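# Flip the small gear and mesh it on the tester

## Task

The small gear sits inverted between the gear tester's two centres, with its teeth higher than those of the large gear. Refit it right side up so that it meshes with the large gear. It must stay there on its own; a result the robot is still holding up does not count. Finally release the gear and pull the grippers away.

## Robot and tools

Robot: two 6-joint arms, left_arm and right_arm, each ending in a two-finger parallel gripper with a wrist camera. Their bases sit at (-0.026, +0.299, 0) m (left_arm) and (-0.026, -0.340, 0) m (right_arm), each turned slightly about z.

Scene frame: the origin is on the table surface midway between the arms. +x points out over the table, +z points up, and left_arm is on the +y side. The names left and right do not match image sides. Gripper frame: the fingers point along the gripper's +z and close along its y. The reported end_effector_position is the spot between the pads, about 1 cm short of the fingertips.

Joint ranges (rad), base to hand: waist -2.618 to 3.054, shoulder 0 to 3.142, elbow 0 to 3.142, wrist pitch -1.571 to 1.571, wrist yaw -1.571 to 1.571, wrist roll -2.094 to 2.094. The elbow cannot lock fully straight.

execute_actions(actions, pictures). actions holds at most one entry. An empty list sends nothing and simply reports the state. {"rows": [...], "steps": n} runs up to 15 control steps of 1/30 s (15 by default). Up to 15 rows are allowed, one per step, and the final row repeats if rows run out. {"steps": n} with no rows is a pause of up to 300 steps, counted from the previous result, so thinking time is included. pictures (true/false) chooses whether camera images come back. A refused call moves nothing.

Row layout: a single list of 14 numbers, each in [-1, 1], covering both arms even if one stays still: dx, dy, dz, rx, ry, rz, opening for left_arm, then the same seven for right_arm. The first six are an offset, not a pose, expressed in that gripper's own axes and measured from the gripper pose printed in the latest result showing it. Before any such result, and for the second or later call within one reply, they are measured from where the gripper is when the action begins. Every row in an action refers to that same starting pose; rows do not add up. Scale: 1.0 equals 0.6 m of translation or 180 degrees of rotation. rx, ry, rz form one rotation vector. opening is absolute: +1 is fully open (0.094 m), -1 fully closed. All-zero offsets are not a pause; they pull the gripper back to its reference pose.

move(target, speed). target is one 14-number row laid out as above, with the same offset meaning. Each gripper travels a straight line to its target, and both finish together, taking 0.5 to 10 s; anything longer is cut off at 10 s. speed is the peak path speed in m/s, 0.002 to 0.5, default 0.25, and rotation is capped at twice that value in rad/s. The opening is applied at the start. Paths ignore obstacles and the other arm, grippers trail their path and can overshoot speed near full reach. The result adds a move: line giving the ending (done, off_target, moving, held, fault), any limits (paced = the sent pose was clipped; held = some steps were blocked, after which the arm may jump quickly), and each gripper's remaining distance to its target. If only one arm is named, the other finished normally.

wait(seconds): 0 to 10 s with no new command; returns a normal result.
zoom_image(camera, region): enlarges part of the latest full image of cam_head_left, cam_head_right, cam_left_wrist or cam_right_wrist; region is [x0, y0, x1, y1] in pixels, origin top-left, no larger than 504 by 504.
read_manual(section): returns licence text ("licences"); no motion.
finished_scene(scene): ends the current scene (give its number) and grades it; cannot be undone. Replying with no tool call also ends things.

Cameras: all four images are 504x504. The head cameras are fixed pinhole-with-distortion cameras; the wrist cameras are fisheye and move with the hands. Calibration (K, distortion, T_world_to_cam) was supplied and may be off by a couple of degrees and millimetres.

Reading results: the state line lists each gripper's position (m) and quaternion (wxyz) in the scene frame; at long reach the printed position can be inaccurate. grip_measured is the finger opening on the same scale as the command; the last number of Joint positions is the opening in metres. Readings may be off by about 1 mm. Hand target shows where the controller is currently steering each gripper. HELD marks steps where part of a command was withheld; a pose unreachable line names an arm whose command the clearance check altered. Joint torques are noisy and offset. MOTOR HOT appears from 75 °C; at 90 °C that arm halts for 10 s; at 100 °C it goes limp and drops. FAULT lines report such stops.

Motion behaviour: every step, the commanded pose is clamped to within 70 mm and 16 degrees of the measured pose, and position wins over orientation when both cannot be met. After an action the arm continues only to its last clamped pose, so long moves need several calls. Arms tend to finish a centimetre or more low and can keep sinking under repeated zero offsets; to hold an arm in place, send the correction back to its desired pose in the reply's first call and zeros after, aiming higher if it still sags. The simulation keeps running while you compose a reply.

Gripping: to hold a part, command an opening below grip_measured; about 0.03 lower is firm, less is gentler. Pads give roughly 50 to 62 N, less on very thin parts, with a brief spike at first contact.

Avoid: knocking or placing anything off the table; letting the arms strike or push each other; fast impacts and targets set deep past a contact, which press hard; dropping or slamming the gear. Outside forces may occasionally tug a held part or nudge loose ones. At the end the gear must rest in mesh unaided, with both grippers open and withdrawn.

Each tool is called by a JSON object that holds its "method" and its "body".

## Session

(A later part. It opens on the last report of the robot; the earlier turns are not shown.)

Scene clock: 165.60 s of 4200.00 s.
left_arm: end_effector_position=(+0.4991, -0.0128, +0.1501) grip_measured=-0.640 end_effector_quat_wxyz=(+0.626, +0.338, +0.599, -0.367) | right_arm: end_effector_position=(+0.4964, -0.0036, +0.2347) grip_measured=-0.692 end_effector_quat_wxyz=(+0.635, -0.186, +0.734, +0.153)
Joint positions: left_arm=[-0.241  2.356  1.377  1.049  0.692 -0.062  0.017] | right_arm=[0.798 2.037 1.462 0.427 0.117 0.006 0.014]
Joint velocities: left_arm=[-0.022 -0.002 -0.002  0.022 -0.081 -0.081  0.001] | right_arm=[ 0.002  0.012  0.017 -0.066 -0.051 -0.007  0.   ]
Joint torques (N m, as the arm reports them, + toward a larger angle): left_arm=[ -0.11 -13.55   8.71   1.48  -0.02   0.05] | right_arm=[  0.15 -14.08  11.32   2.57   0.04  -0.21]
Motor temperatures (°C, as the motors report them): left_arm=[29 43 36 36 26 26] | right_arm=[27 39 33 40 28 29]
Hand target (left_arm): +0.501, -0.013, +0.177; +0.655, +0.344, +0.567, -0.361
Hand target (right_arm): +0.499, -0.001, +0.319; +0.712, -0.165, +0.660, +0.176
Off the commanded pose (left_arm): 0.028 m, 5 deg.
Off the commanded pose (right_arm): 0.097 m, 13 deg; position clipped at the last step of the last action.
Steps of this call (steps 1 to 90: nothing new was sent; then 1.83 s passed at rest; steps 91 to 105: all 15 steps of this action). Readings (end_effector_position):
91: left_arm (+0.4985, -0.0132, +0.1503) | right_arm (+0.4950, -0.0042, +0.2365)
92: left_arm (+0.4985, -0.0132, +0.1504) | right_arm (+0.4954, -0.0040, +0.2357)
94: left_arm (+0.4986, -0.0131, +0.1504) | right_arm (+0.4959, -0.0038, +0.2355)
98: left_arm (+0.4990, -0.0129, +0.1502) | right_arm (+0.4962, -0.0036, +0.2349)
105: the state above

{"method": "execute_actions", "body": {"actions": [{"rows":[[-0.02,0.004,0.005,0,0,0.02,-0.67,-0.06,0,0,0,-0.04,0,-0.72],[-0.02,0.004,0.005,0,0,0.02,-0.67,-0.04,0,0,0,-0.04,0,-0.72],[-0.02,0.004,0.005,0,0,0.02,-0.67,-0.01,0,0,0,-0.04,0,-0.72],[-0.02,0.004,0.005,0,0,0.02,-0.67,-0.01,0,0,0,-0.04,0,-0.72],[-0.02,0.004,0.005,0,0,0.02,-0.67,-0.01,0,0,0,-0.04,0,-0.72],[-0.02,0.004,0.005,0,0,0.02,-0.67,-0.01,0,0,0,-0.04,0,-0.72],[-0.02,0.004,0.005,0,0,0.02,-0.67,-0.01,0,0,0,-0.04,0,-0.72],[-0.02,0.004,0.005,0,0,0.02,-0.67,-0.01,0,0,0,-0.04,0,-0.72],[-0.02,0.004,0.005,0,0,0.02,-0.67,-0.01,0,0,0,-0.04,0,-0.1]]}], "pictures": false}}

{"method": "move", "body": {"target": [-0.02,0,0.005,0,0,0,-0.67,-0.02,0,0,-0.31,0,0,-0.1], "speed": 0.15}}

Scene clock: 178.60 s of 4200.00 s.
left_arm: end_effector_position=(+0.4990, -0.0130, +0.1469) grip_measured=-0.640 end_effector_quat_wxyz=(+0.628, +0.350, +0.597, -0.356) | right_arm: end_effector_position=(+0.4958, -0.0036, +0.2397) grip_measured=-0.102 end_effector_quat_wxyz=(+0.672, -0.176, +0.700, +0.166)
Joint positions: left_arm=[-0.241  2.356  1.377  1.034  0.694 -0.021  0.017] | right_arm=[0.798 2.057 1.4   0.616 0.116 0.001 0.042]
Joint velocities: left_arm=[-0.007 -0.002  0.002  0.037 -0.007 -0.081 -0.001] | right_arm=[-0.002 -0.007 -0.007  0.198  0.066 -0.081  0.   ]
Joint torques (N m, as the arm reports them, + toward a larger angle): left_arm=[  0.24 -14.08   8.72   0.86   0.     0.26] | right_arm=[ -0.08 -10.97   5.41   1.74   0.05  -0.12]
Motor temperatures (°C, as the motors report them): left_arm=[29 44 36 37 26 26] | right_arm=[27 39 34 42 28 29]
Hand target (left_arm): +0.502, -0.013, +0.162; +0.638, +0.356, +0.588, -0.348
Hand target (right_arm): +0.497, -0.003, +0.241; +0.679, -0.176, +0.693, +0.165
Off the commanded pose (left_arm): 0.016 m, 2 deg.
Off the commanded pose (right_arm): 0.002 m, 1 deg.
Steps of this call (steps 1 to 90: nothing new was sent; then 9.50 s passed at rest; steps 91 to 105: all 15 steps of this action). Readings (end_effector_position):
91: left_arm (+0.4992, -0.0128, +0.1490) | right_arm (+0.4961, -0.0038, +0.2333)
92: left_arm (+0.4993, -0.0128, +0.1477) | right_arm (+0.4955, -0.0042, +0.2309)
94: left_arm (+0.4990, -0.0130, +0.1470) | right_arm (+0.4945, -0.0047, +0.2309)
98: left_arm (+0.4990, -0.0130, +0.1469) | right_arm (+0.4947, -0.0044, +0.2315)
105: the state above

Scene clock: 182.67 s of 4200.00 s.
left_arm: end_effector_position=(+0.4990, -0.0130, +0.1468) grip_measured=-0.640 end_effector_quat_wxyz=(+0.627, +0.349, +0.598, -0.357) | right_arm: end_effector_position=(+0.4950, +0.0014, +0.2509) grip_measured=-0.102 end_effector_quat_wxyz=(-0.516, +0.468, -0.539, -0.473)
Joint positions: left_arm=[-0.241  2.356  1.377  1.033  0.694 -0.024  0.017] | right_arm=[ 0.51   2.369  1.948  0.375 -1.14  -0.014  0.042]
Joint velocities: left_arm=[-0.012 -0.022 -0.017 -0.066  0.022  0.066  0.   ] | right_arm=[ 0.007  0.017 -0.017 -0.051  0.007 -0.037  0.   ]
Joint torques (N m, as the arm reports them, + toward a larger angle): left_arm=[ -0.18 -14.49   7.74   0.69  -0.07   0.  ] | right_arm=[ -0.61 -13.44   7.77   1.15  -0.14  -0.1 ]
Motor temperatures (°C, as the motors report them): left_arm=[29 44 35 37 26 26] | right_arm=[27 38 34 40 28 29]
Hand target (left_arm): +0.500, -0.015, +0.159; +0.628, +0.350, +0.597, -0.356
Hand target (right_arm): +0.498, -0.001, +0.255; +0.517, -0.471, +0.536, +0.473
Off the commanded pose (left_arm): 0.013 m, 0 deg.
Off the commanded pose (right_arm): 0.007 m, 1 deg.
move: off_target (left_arm)
camera_calibration (this result's frames):
cam_left_wrist: T_world_to_cam=[[-0.841929, -0.447897, 0.300905, 0.361598], [-0.472269, 0.341938, -0.812429, 0.381213], [0.260994, -0.826115, -0.499415, 0.0537332], [0, 0, 0, 1]] pos_world=[0.47045, 0.0759975, 0.227737]
cam_right_wrist: T_world_to_cam=[[0.942395, -0.0840043, -0.323782, -0.380674], [-0.315145, -0.547472, -0.775215, 0.396845], [-0.11214, 0.832597, -0.542408, 0.293475], [0, 0, 0, 1]] pos_world=[0.516719, -0.0590627, 0.343568]

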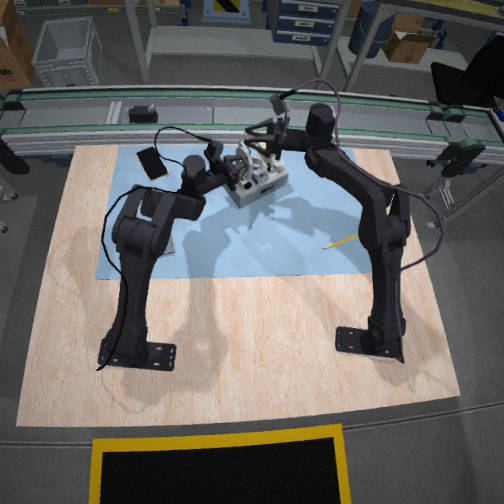

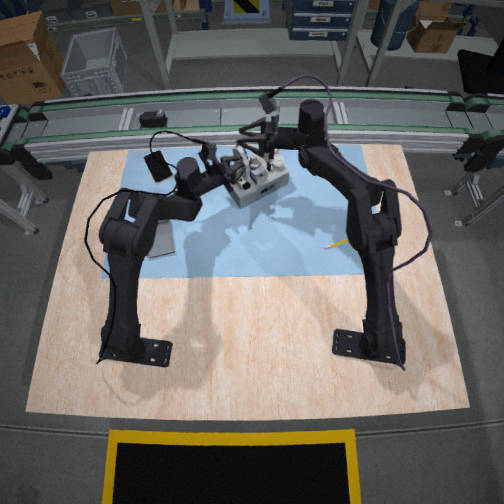

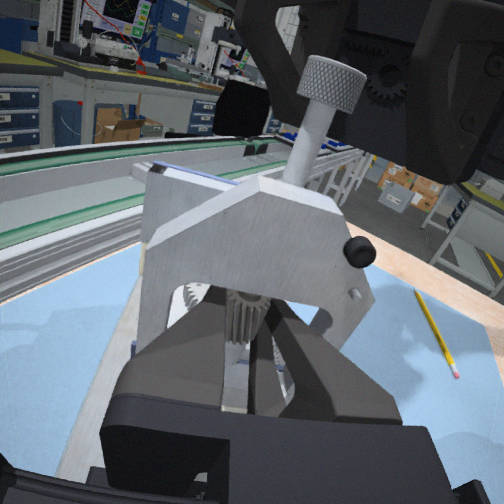

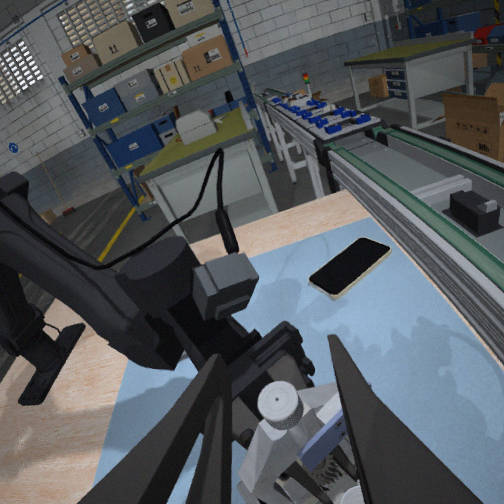

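{"method": "move", "body": {"target": [-0.02,0,0.005,0,0,0,-0.67,0.022,-0.004,-0.012,0,0,0,-0.35], "speed": 0.03}}

Scene clock: 185.43 s of 4200.00 s.
left_arm: end_effector_position=(+0.4990, -0.0130, +0.1468) grip_measured=-0.640 end_effector_quat_wxyz=(+0.627, +0.348, +0.598, -0.357) | right_arm: end_effector_position=(+0.4956, -0.0030, +0.2452) grip_measured=-0.348 end_effector_quat_wxyz=(-0.518, +0.468, -0.538, -0.472)
Joint positions: left_arm=[-0.241  2.356  1.377  1.033  0.694 -0.025  0.017] | right_arm=[ 0.502  2.369  1.923  0.404 -1.146 -0.015  0.031]
Joint velocities: left_arm=[ 0.022 -0.012  0.012 -0.007 -0.051 -0.022  0.001] | right_arm=[-0.002  0.012 -0.017 -0.007 -0.022 -0.022 -0.   ]
Joint torques (N m, as the arm reports them, + toward a larger angle): left_arm=[ -0.4  -14.7    7.49   0.71  -0.04   0.02] | right_arm=[ -0.55 -13.63   4.53   1.36  -0.11  -0.02]
Motor temperatures (°C, as the motors report them): left_arm=[29 44 35 37 26 26] | right_arm=[27 38 33 39 28 29]
Hand target (left_arm): +0.500, -0.015, +0.159; +0.627, +0.349, +0.598, -0.357
Hand target (right_arm): +0.496, -0.006, +0.238; +0.516, -0.468, +0.539, +0.473
Off the commanded pose (left_arm): 0.012 m, 0 deg.
Off the commanded pose (right_arm): 0.008 m, 0 deg.
move: off_target (left_arm)
camera_calibration (this result's frames):
cam_left_wrist: T_world_to_cam=[[-0.841652, -0.447685, 0.301995, 0.361302], [-0.473057, 0.341495, -0.812157, 0.38156], [0.26046, -0.826414, -0.4992, 0.0539638], [0, 0, 0, 1]] pos_world=[0.470535, 0.0760452, 0.227714]
cam_right_wrist: T_world_to_cam=[[0.943801, -0.0861096, -0.3191, -0.38534], [-0.312653, -0.545695, -0.777474, 0.389485], [-0.107184, 0.833548, -0.54195, 0.291564], [0, 0, 0, 1]] pos_world=[0.516709, -0.063674, 0.337865]

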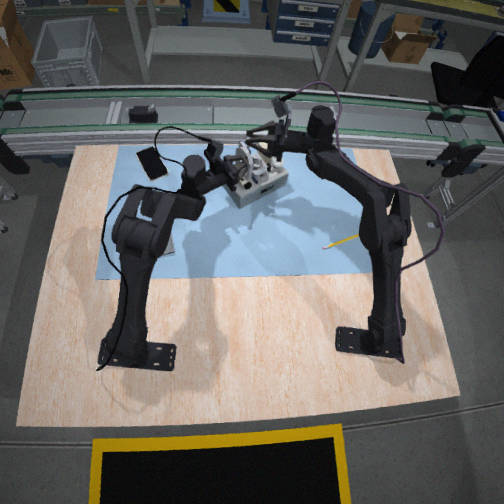

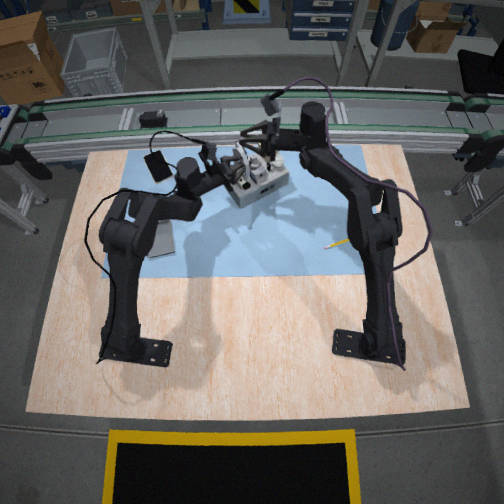

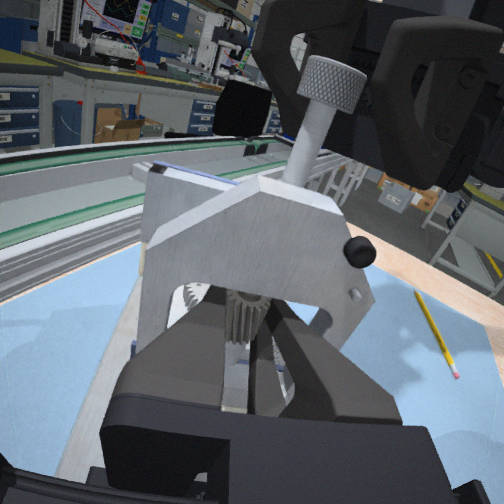

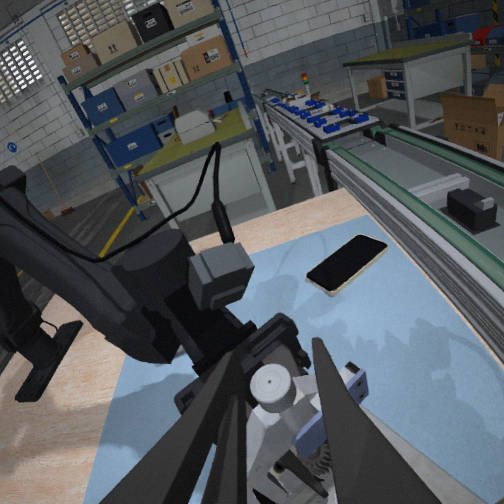

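{"method": "move", "body": {"target": [-0.02,0,0.005,0,0,0,-0.67,0.03,0.002,0.004,0,0,0,-0.35], "speed": 0.03}}

{"method": "execute_actions", "body": {"actions": [{"rows":[[-0.02,0,0.005,0,0,0,-0.67,0,0,0,0,0,0,-0.72]]}], "pictures": false}}

{"method": "move", "body": {"target": [-0.02,0,0.005,0,0,0,-0.67,-0.08,0,0,0,-0.01,0,-0.72], "speed": 0.04}}

Scene clock: 191.13 s of 4200.00 s.
left_arm: end_effector_position=(+0.4990, -0.0130, +0.1468) grip_measured=-0.640 end_effector_quat_wxyz=(+0.627, +0.348, +0.598, -0.358) | right_arm: end_effector_position=(+0.4939, -0.0035, +0.2392) grip_measured=-0.348 end_effector_quat_wxyz=(-0.522, +0.470, -0.535, -0.470)
Joint positions: left_arm=[-0.241  2.356  1.377  1.033  0.694 -0.026  0.017] | right_arm=[ 0.502  2.369  1.891  0.447 -1.146 -0.015  0.031]
Joint velocities: left_arm=[ 0.012  0.007 -0.007  0.022 -0.022 -0.022  0.   ] | right_arm=[-0.002 -0.012  0.007 -0.022  0.037  0.007  0.001]
Joint torques (N m, as the arm reports them, + toward a larger angle): left_arm=[ -0.25 -14.5    7.62   0.76  -0.06  -0.03] | right_arm=[  0.38 -12.77   4.45   1.37   0.04  -0.01]
Motor temperatures (°C, as the motors report them): left_arm=[29 45 35 36 26 26] | right_arm=[27 38 33 38 28 29]
Hand target (left_arm): +0.500, -0.015, +0.159; +0.627, +0.348, +0.598, -0.358
Hand target (right_arm): +0.494, -0.001, +0.227; +0.518, -0.468, +0.539, +0.472
Off the commanded pose (left_arm): 0.012 m, 0 deg.
Off the commanded pose (right_arm): 0.012 m, 1 deg.
After step 90, 1.87 s passed at rest.
move: off_target (left_arm, right_arm)
camera_calibration (this result's frames):
cam_left_wrist: T_world_to_cam=[[-0.841559, -0.447613, 0.302358, 0.361204], [-0.473319, 0.341347, -0.812066, 0.381676], [0.260283, -0.826513, -0.499128, 0.0540407], [0, 0, 0, 1]] pos_world=[0.470563, 0.0760612, 0.227706]
cam_right_wrist: T_world_to_cam=[[0.94737, -0.0846199, -0.308755, -0.38996], [-0.303656, -0.543006, -0.782903, 0.380897], [-0.101407, 0.835454, -0.540123, 0.285269], [0, 0, 0, 1]] pos_world=[0.514026, -0.0644986, 0.331884]

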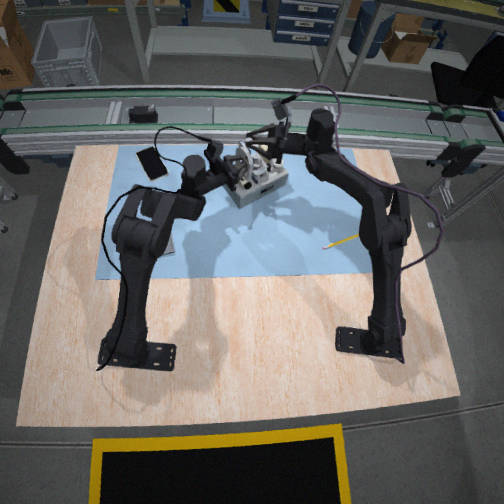

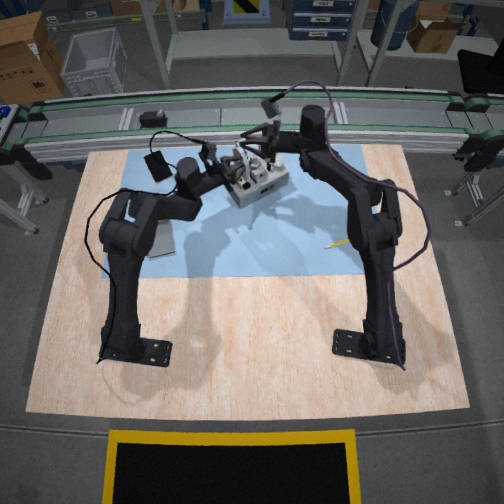

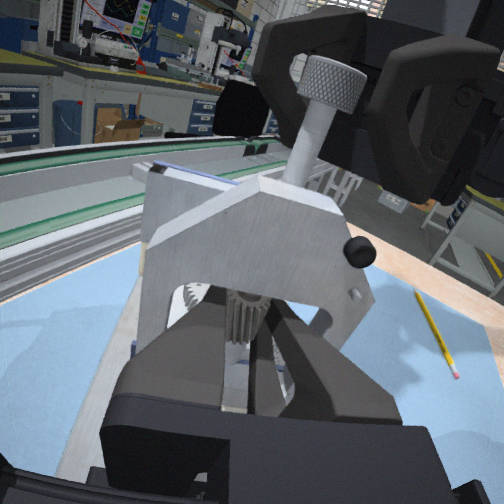

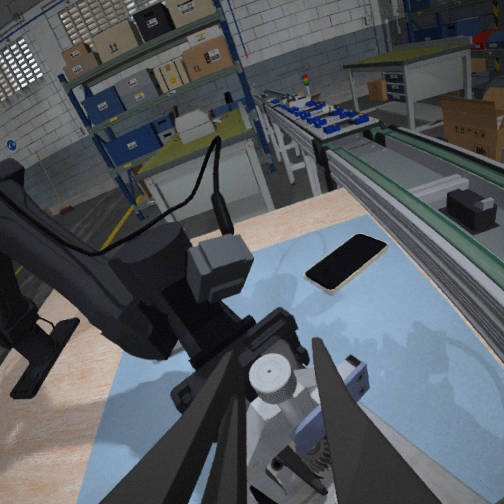

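Scene clock: 191.63 s of 4200.00 s.
left_arm: end_effector_position=(+0.4989, -0.0132, +0.1470) grip_measured=-0.640 end_effector_quat_wxyz=(+0.625, +0.348, +0.600, -0.358) | right_arm: end_effector_position=(+0.4925, -0.0034, +0.2393) grip_measured=-0.694 end_effector_quat_wxyz=(-0.520, +0.472, -0.532, -0.473)
Joint positions: left_arm=[-0.241  2.353  1.377  1.026  0.694 -0.026  0.017] | right_arm=[ 0.502  2.369  1.891  0.448 -1.154 -0.015  0.014]
Joint velocities: left_arm=[-0.002  0.007  0.002  0.022 -0.022 -0.037  0.001] | right_arm=[ 0.002  0.007 -0.007  0.022  0.051  0.007 -0.   ]
Joint torques (N m, as the arm reports them, + toward a larger angle): left_arm=[ -0.45 -14.42   7.83   0.81  -0.04  -0.03] | right_arm=[ -0.03 -14.14   5.45   1.28   0.07   0.  ]
Motor temperatures (°C, as the motors report them): left_arm=[29 45 35 36 26 26] | right_arm=[27 38 32 38 28 29]
Hand target (left_arm): +0.500, -0.015, +0.159; +0.627, +0.348, +0.598, -0.358
Hand target (right_arm): +0.494, -0.004, +0.239; +0.522, -0.470, +0.535, +0.470
Off the commanded pose (left_arm): 0.012 m, 0 deg.
Off the commanded pose (right_arm): 0.001 m, 0 deg.
Steps of this call (steps 1 to 15: all 15 steps of this action). Readings (end_effector_position):
1: left_arm (+0.4990, -0.0130, +0.1468) | right_arm (+0.4939, -0.0035, +0.2392)
2: left_arm (+0.4990, -0.0130, +0.1467) | right_arm (+0.4927, -0.0034, +0.2393)
4: left_arm (+0.4989, -0.0132, +0.1470) | right_arm (+0.4925, -0.0034, +0.2393)
8: left_arm (+0.4989, -0.0132, +0.1470) | right_arm (+0.4925, -0.0034, +0.2393)
15: the state above

Scene clock: 193.30 s of 4200.00 s.
left_arm: end_effector_position=(+0.4989, -0.0132, +0.1470) grip_measured=-0.640 end_effector_quat_wxyz=(+0.625, +0.348, +0.600, -0.358) | right_arm: end_effector_position=(+0.4923, -0.0029, +0.2410) grip_measured=-0.694 end_effector_quat_wxyz=(-0.504, +0.463, -0.545, -0.485)
Joint positions: left_arm=[-0.241  2.353  1.377  1.026  0.694 -0.026  0.017] | right_arm=[ 0.502  2.369  1.914  0.397 -1.161  0.01   0.014]
Joint velocities: left_arm=[ 0.007 -0.007  0.012  0.022 -0.007 -0.007  0.001] | right_arm=[ 0.012  0.007 -0.002  0.007  0.007  0.022 -0.002]
Joint torques (N m, as the arm reports them, + toward a larger angle): left_arm=[ -0.47 -14.49   7.69   0.79  -0.09   0.04] | right_arm=[ -0.03 -17.74   8.94   1.37   0.05   0.52]
Motor temperatures (°C, as the motors report them): left_arm=[29 45 35 36 26 26] | right_arm=[27 39 32 38 28 29]
Hand target (left_arm): +0.500, -0.015, +0.159; +0.626, +0.348, +0.599, -0.358
Hand target (right_arm): +0.490, -0.004, +0.287; +0.529, -0.465, +0.524, +0.480
Off the commanded pose (left_arm): 0.012 m, 0 deg.
Off the commanded pose (right_arm): 0.046 m, 4 deg.
move: off_target (left_arm, right_arm)
camera_calibration (this result's frames):
cam_left_wrist: T_world_to_cam=[[-0.840533, -0.447731, 0.305026, 0.360021], [-0.476384, 0.342698, -0.809702, 0.383101], [0.257996, -0.825891, -0.501341, 0.0555198], [0, 0, 0, 1]] pos_world=[0.470789, 0.0757579, 0.228216]
cam_right_wrist: T_world_to_cam=[[0.931419, -0.0723166, -0.356691, -0.368336], [-0.335334, -0.551439, -0.76385, 0.393194], [-0.141454, 0.831075, -0.537871, 0.304746], [0, 0, 0, 1]] pos_world=[0.518034, -0.0630807, 0.332873]

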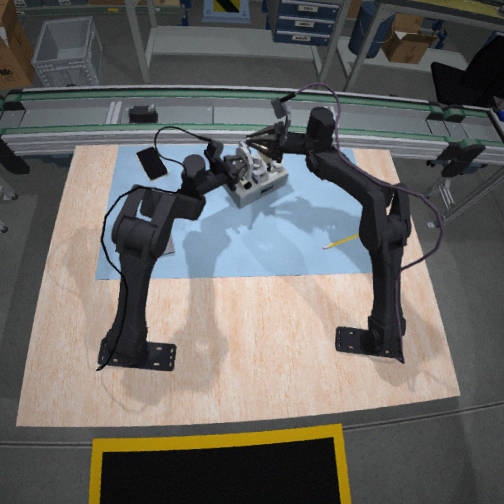

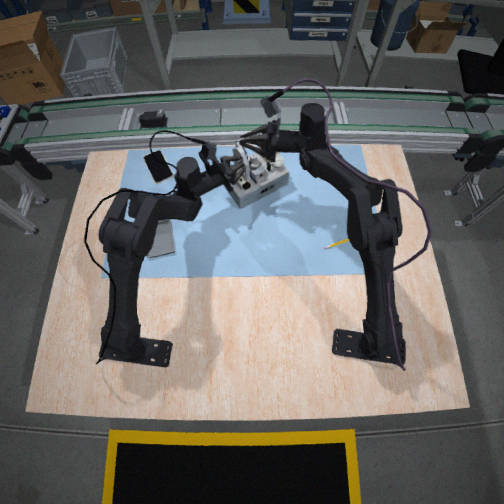

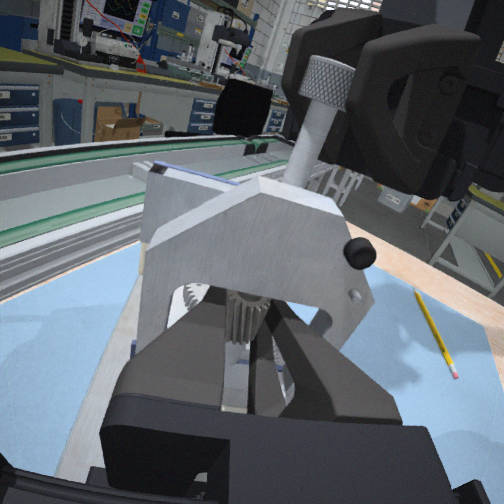

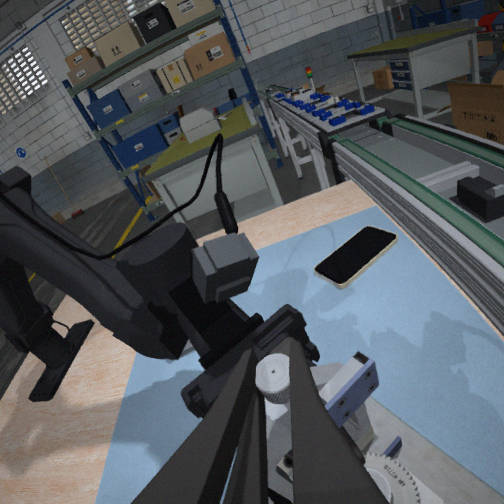

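{"method": "execute_actions", "body": {"actions": [{"rows":[[-0.02,0,0.005,0,0,0,-0.67,-0.14,0.006,0,0,-0.022,-0.05,-0.72]]}]}}

Scene clock: 197.80 s of 4200.00 s.
left_arm: end_effector_position=(+0.4989, -0.0132, +0.1473) grip_measured=-0.640 end_effector_quat_wxyz=(+0.624, +0.348, +0.601, -0.358) | right_arm: end_effector_position=(+0.4920, -0.0028, +0.2575) grip_measured=-0.694 end_effector_quat_wxyz=(-0.503, +0.472, -0.537, -0.486)
Joint positions: left_arm=[-0.241  2.349  1.377  1.017  0.694 -0.026  0.017] | right_arm=[ 0.499  2.369  1.98   0.33  -1.183 -0.006  0.014]
Joint velocities: left_arm=[ 0.007 -0.007  0.002  0.037  0.037 -0.022 -0.   ] | right_arm=[-0.002  0.007  0.012 -0.022 -0.037 -0.066 -0.   ]
Joint torques (N m, as the arm reports them, + toward a larger angle): left_arm=[ -0.4  -14.22   7.82   0.82  -0.04  -0.02] | right_arm=[  0.16 -19.04  10.42   1.76   0.19   0.35]
Motor temperatures (°C, as the motors report them): left_arm=[29 45 35 36 26 26] | right_arm=[27 40 33 37 28 29]
Hand target (left_arm): +0.500, -0.015, +0.159; +0.626, +0.348, +0.599, -0.358
Hand target (right_arm): +0.487, -0.004, +0.324; +0.559, -0.486, +0.489, +0.461
Off the commanded pose (left_arm): 0.012 m, 0 deg.
Off the commanded pose (right_arm): 0.068 m, 9 deg.
Steps of this call (steps 1 to 90: nothing new was sent; then 1.00 s passed at rest; steps 91 to 105: all 15 steps of this action). Readings (end_effector_position):
91: left_arm (+0.4989, -0.0132, +0.1470) | right_arm (+0.4922, -0.0027, +0.2430)
92: left_arm (+0.4989, -0.0132, +0.1472) | right_arm (+0.4922, -0.0028, +0.2450)
94: left_arm (+0.4989, -0.0132, +0.1473) | right_arm (+0.4921, -0.0027, +0.2510)
98: left_arm (+0.4989, -0.0132, +0.1472) | right_arm (+0.4920, -0.0029, +0.2575)
105: the state above
camera_calibration (this result's frames):
cam_left_wrist: T_world_to_cam=[[-0.839106, -0.448254, 0.308173, 0.35875], [-0.480148, 0.344076, -0.806889, 0.384779], [0.255656, -0.825033, -0.503944, 0.057218], [0, 0, 0, 1]] pos_world=[0.471152, 0.0756248, 0.228751]
cam_right_wrist: T_world_to_cam=[[0.937885, -0.0536815, -0.342769, -0.368915], [-0.312762, -0.558447, -0.768321, 0.39571], [-0.150174, 0.827801, -0.540549, 0.318439], [0, 0, 0, 1]] pos_world=[0.517584, -0.0624252, 0.349712]

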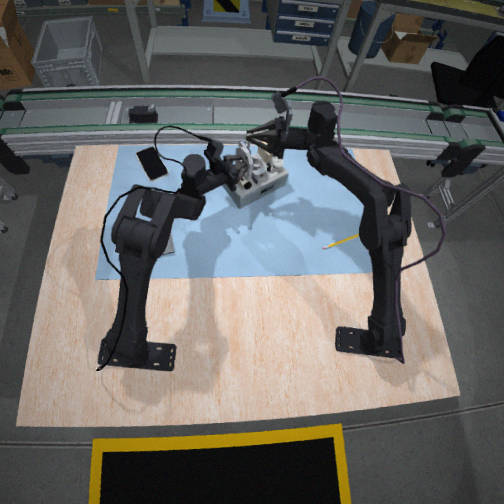

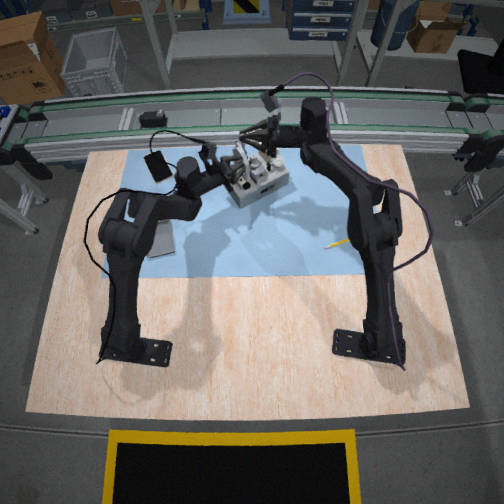

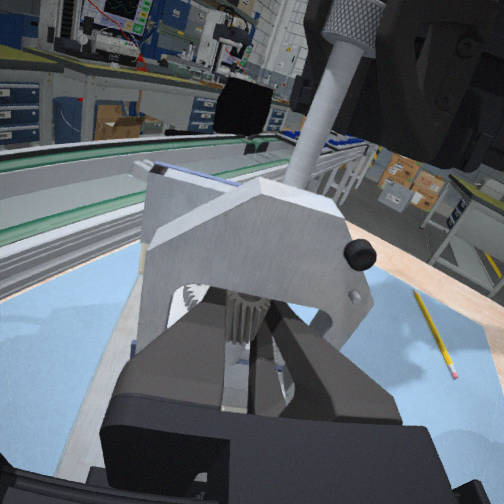

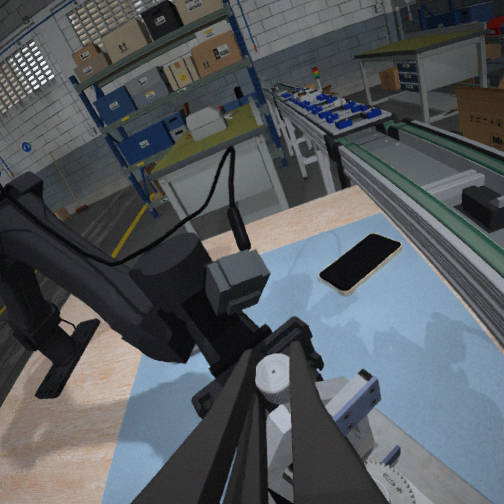

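Lifted 18 mm. Now lift gear.

{"method": "execute_actions", "body": {"actions": [{"rows":[[-0.045,0.004,0.003,0,-0.018,0,-0.67,-0.1,0.004,0,0,-0.02,-0.04,-0.72]]}]}}

Scene clock: 201.90 s of 4200.00 s.
left_arm: end_effector_position=(+0.4990, -0.0128, +0.1494) grip_measured=-0.640 end_effector_quat_wxyz=(+0.620, +0.336, +0.605, -0.370) | right_arm: end_effector_position=(+0.4919, -0.0028, +0.2571) grip_measured=-0.694 end_effector_quat_wxyz=(-0.501, +0.472, -0.538, -0.487)
Joint positions: left_arm=[-0.241  2.349  1.377  1.027  0.694 -0.067  0.017] | right_arm=[ 0.499  2.369  1.981  0.326 -1.184 -0.007  0.014]
Joint velocities: left_arm=[-0.017 -0.007  0.002 -0.022 -0.066 -0.037 -0.001] | right_arm=[-0.007 -0.002  0.017  0.066  0.022 -0.051 -0.001]
Joint torques (N m, as the arm reports them, + toward a larger angle): left_arm=[  0.14 -14.32   8.26   1.27  -0.04  -0.06] | right_arm=[  0.01 -17.64  10.75   1.71  -0.02   0.34]
Motor temperatures (°C, as the motors report them): left_arm=[29 46 35 36 26 26] | right_arm=[27 41 34 38 28 29]
Hand target (left_arm): +0.501, -0.013, +0.174; +0.640, +0.338, +0.583, -0.368
Hand target (right_arm): +0.487, -0.004, +0.316; +0.548, -0.489, +0.491, +0.468
Off the commanded pose (left_arm): 0.025 m, 3 deg.
Off the commanded pose (right_arm): 0.060 m, 8 deg.
Steps of this call (steps 1 to 90: nothing new was sent; then 0.60 s passed at rest; steps 91 to 105: all 15 steps of this action). Readings (end_effector_position):
91: left_arm (+0.4988, -0.0132, +0.1480) | right_arm (+0.4919, -0.0028, +0.2573)
92: left_arm (+0.4988, -0.0132, +0.1486) | right_arm (+0.4919, -0.0028, +0.2573)
94: left_arm (+0.4988, -0.0132, +0.1490) | right_arm (+0.4919, -0.0028, +0.2572)
98: left_arm (+0.4990, -0.0128, +0.1492) | right_arm (+0.4919, -0.0028, +0.2571)
105: the state above
camera_calibration (this result's frames):
cam_left_wrist: T_world_to_cam=[[-0.830828, -0.439684, 0.341178, 0.349482], [-0.501297, 0.324986, -0.801926, 0.395923], [0.241716, -0.837294, -0.49042, 0.0633548], [0, 0, 0, 1]] pos_world=[0.473521, 0.0780389, 0.229336]
cam_right_wrist: T_world_to_cam=[[0.937195, -0.0533566, -0.344701, -0.368058], [-0.313953, -0.559639, -0.766967, 0.395656], [-0.151985, 0.827017, -0.541242, 0.319301], [0, 0, 0, 1]] pos_world=[0.517689, -0.0622816, 0.349404]

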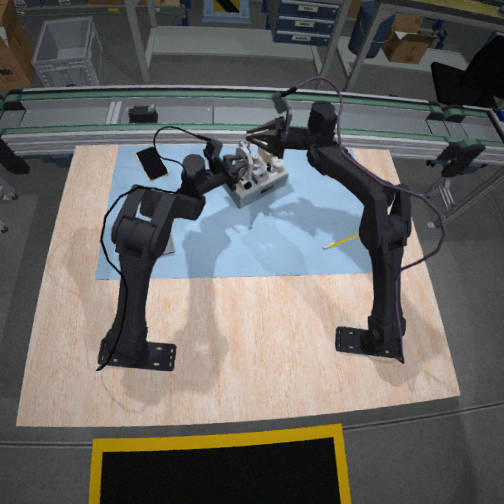

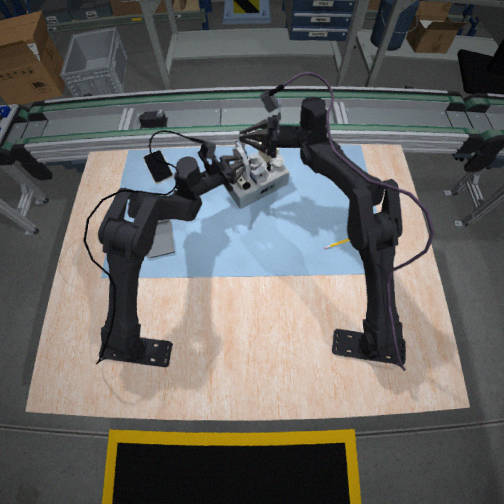

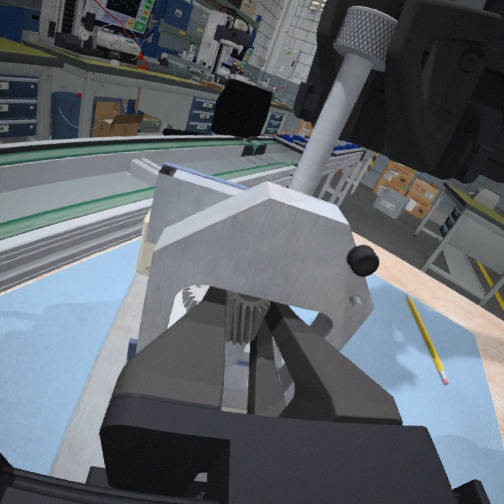

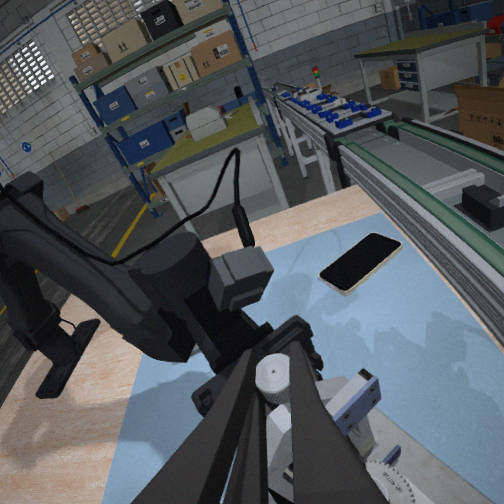

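{"method": "execute_actions", "body": {"actions": [{"rows":[[-0.052,0.004,-0.012,0,-0.02,0.03,-0.67,-0.1,0.004,0,0,-0.02,-0.04,-0.72]]}]}}

Scene clock: 205.40 s of 4200.00 s.
left_arm: end_effector_position=(+0.5013, -0.0077, +0.1566) grip_measured=-0.640 end_effector_quat_wxyz=(+0.634, +0.345, +0.593, -0.357) | right_arm: end_effector_position=(+0.4919, -0.0028, +0.2568) grip_measured=-0.694 end_effector_quat_wxyz=(-0.501, +0.472, -0.538, -0.487)
Joint positions: left_arm=[-0.231  2.342  1.377  1.042  0.697 -0.035  0.017] | right_arm=[ 0.499  2.369  1.981  0.323 -1.184 -0.009  0.014]
Joint velocities: left_arm=[ 0.002 -0.022  0.007  0.022  0.007  0.022  0.   ] | right_arm=[ 0.002  0.002 -0.027 -0.022  0.066  0.007  0.   ]
Joint torques (N m, as the arm reports them, + toward a larger angle): left_arm=[  0.64 -15.32   5.61   1.44   0.11   0.12] | right_arm=[  0.02 -17.61  10.83   1.73  -0.03   0.36]
Motor temperatures (°C, as the motors report them): left_arm=[29 46 35 36 26 26] | right_arm=[27 42 34 38 28 29]
Hand target (left_arm): +0.498, -0.004, +0.179; +0.655, +0.353, +0.569, -0.351
Hand target (right_arm): +0.487, -0.004, +0.316; +0.547, -0.489, +0.491, +0.469
Off the commanded pose (left_arm): 0.024 m, 4 deg.
Off the commanded pose (right_arm): 0.060 m, 8 deg.
Steps of this call (steps 1 to 90: nothing new was sent; steps 91 to 105: all 15 steps of this action). Readings (end_effector_position):
91: left_arm (+0.4993, -0.0122, +0.1499) | right_arm (+0.4919, -0.0028, +0.2571)
92: left_arm (+0.4995, -0.0117, +0.1507) | right_arm (+0.4919, -0.0028, +0.2570)
94: left_arm (+0.5003, -0.0100, +0.1530) | right_arm (+0.4919, -0.0028, +0.2569)
98: left_arm (+0.5013, -0.0077, +0.1566) | right_arm (+0.4919, -0.0028, +0.2569)
105: the state above
camera_calibration (this result's frames):
cam_left_wrist: T_world_to_cam=[[-0.842353, -0.449926, 0.296662, 0.363791], [-0.464786, 0.327863, -0.822484, 0.38614], [0.272792, -0.830706, -0.485296, 0.0543379], [0, 0, 0, 1]] pos_world=[0.47109, 0.0822164, 0.236041]
cam_right_wrist: T_world_to_cam=[[0.936843, -0.0536419, -0.345613, -0.367757], [-0.314719, -0.56036, -0.766126, 0.395522], [-0.152571, 0.82651, -0.541851, 0.319548], [0, 0, 0, 1]] pos_world=[0.517763, -0.0622024, 0.349066]

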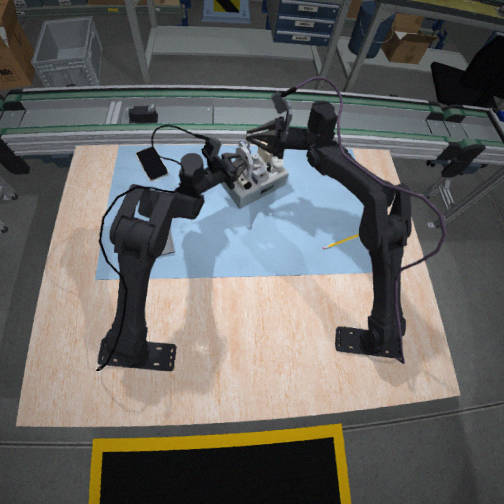

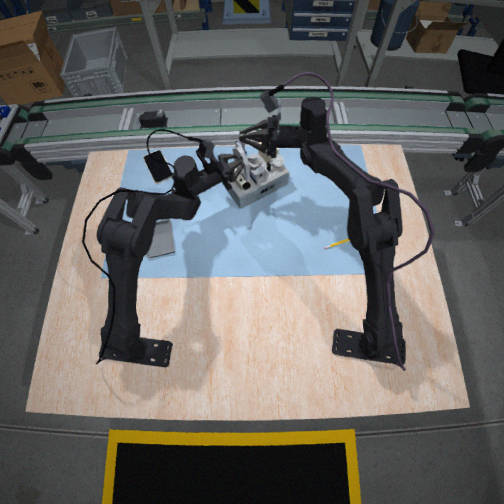

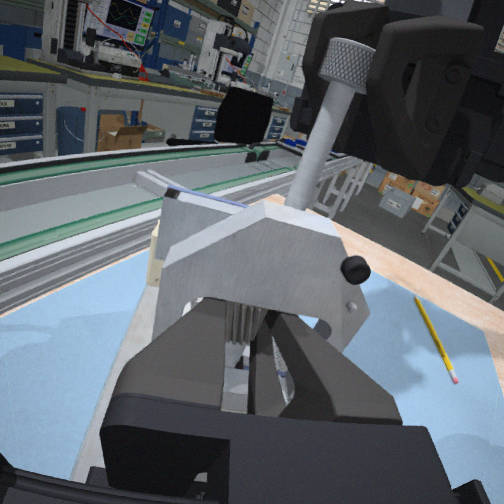

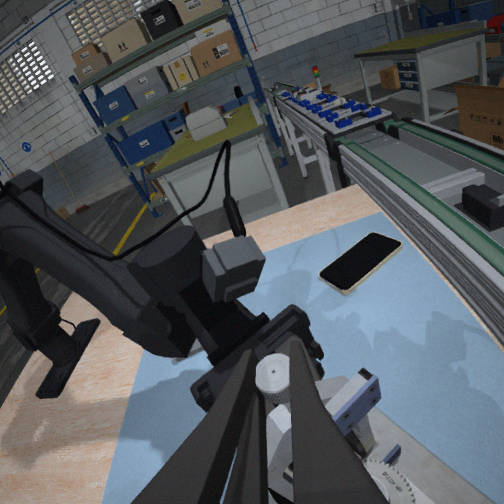

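Free. Withdraw slightly lower.

{"method": "execute_actions", "body": {"actions": [{"rows":[[-0.028,-0.014,-0.02,0,0,0,-0.67,-0.1,0.004,0,0,-0.02,-0.04,-0.72],[-0.028,-0.014,-0.025,0,0,0,-0.67,-0.1,0.004,0,0,-0.02,-0.04,-0.72],[-0.028,-0.014,-0.03,0,0,0,-0.67,-0.1,0.004,0,0,-0.02,-0.04,-0.72],[-0.028,-0.014,-0.04,0,0,0,-0.67,-0.1,0.004,0,0,-0.02,-0.04,-0.72]]}]}}

Scene clock: 211.63 s of 4200.00 s.
left_arm: end_effector_position=(+0.4844, +0.0065, +0.1509) grip_measured=-0.640 end_effector_quat_wxyz=(+0.618, +0.339, +0.612, -0.357) | right_arm: end_effector_position=(+0.4919, -0.0027, +0.2579) grip_measured=-0.694 end_effector_quat_wxyz=(-0.499, +0.472, -0.539, -0.487)
Joint positions: left_arm=[-0.215  2.269  1.26   1.036  0.705 -0.035  0.017] | right_arm=[ 0.499  2.369  1.99   0.306 -1.185 -0.014  0.014]
Joint velocities: left_arm=[-0.002  0.017 -0.022 -0.037 -0.007  0.051 -0.001] | right_arm=[ 0.012 -0.022  0.012 -0.066 -0.066  0.007  0.001]
Joint torques (N m, as the arm reports them, + toward a larger angle): left_arm=[  0.32 -14.47   5.78   1.36   0.16  -0.01] | right_arm=[  0.05 -17.53  10.42   1.79  -0.03   0.39]
Motor temperatures (°C, as the motors report them): left_arm=[29 47 35 37 26 26] | right_arm=[27 43 35 38 28 29]
Hand target (left_arm): +0.481, +0.009, +0.171; +0.634, +0.345, +0.593, -0.357
Hand target (right_arm): +0.487, -0.004, +0.316; +0.547, -0.489, +0.492, +0.469
Off the commanded pose (left_arm): 0.021 m, 3 deg.
Off the commanded pose (right_arm): 0.059 m, 8 deg.
Steps of this call (steps 1 to 90: nothing new was sent; then 2.73 s passed at rest; steps 91 to 105: all 15 steps of this action). Readings (end_effector_position):
91: left_arm (+0.4999, -0.0070, +0.1554) | right_arm (+0.4919, -0.0028, +0.2572)
92: left_arm (+0.4960, -0.0057, +0.1538) | right_arm (+0.4919, -0.0028, +0.2573)
94: left_arm (+0.4886, -0.0028, +0.1514) | right_arm (+0.4919, -0.0027, +0.2577)
98: left_arm (+0.4834, +0.0035, +0.1508) | right_arm (+0.4919, -0.0027, +0.2579)
105: the state above
camera_calibration (this result's frames):
cam_left_wrist: T_world_to_cam=[[-0.824121, -0.461731, 0.328068, 0.344233], [-0.505467, 0.338158, -0.793822, 0.38426], [0.255594, -0.820032, -0.512073, 0.0802404], [0, 0, 0, 1]] pos_world=[0.457411, 0.0948021, 0.233191]
cam_right_wrist: T_world_to_cam=[[0.935967, -0.053399, -0.348016, -0.366343], [-0.316087, -0.562849, -0.763734, 0.396476], [-0.155098, 0.824833, -0.543686, 0.321789], [0, 0, 0, 1]] pos_world=[0.518114, -0.0618287, 0.350261]

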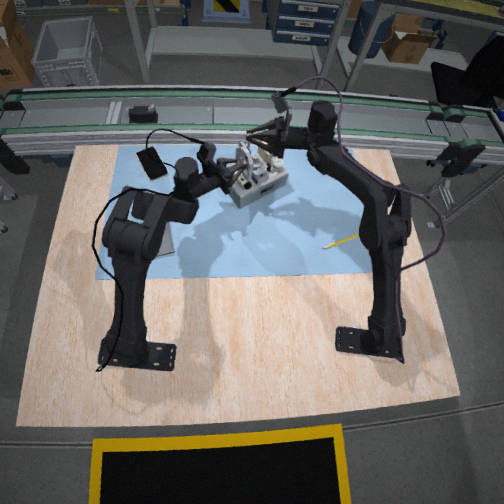

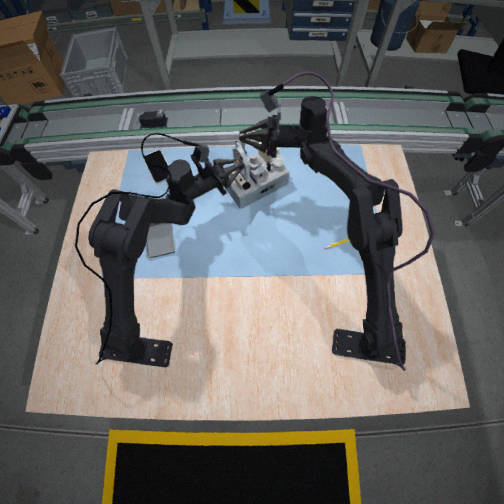

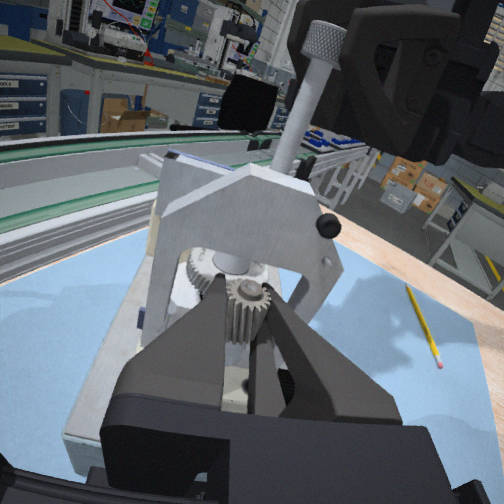

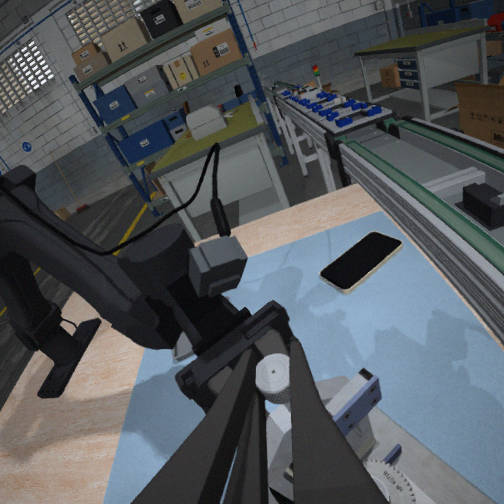

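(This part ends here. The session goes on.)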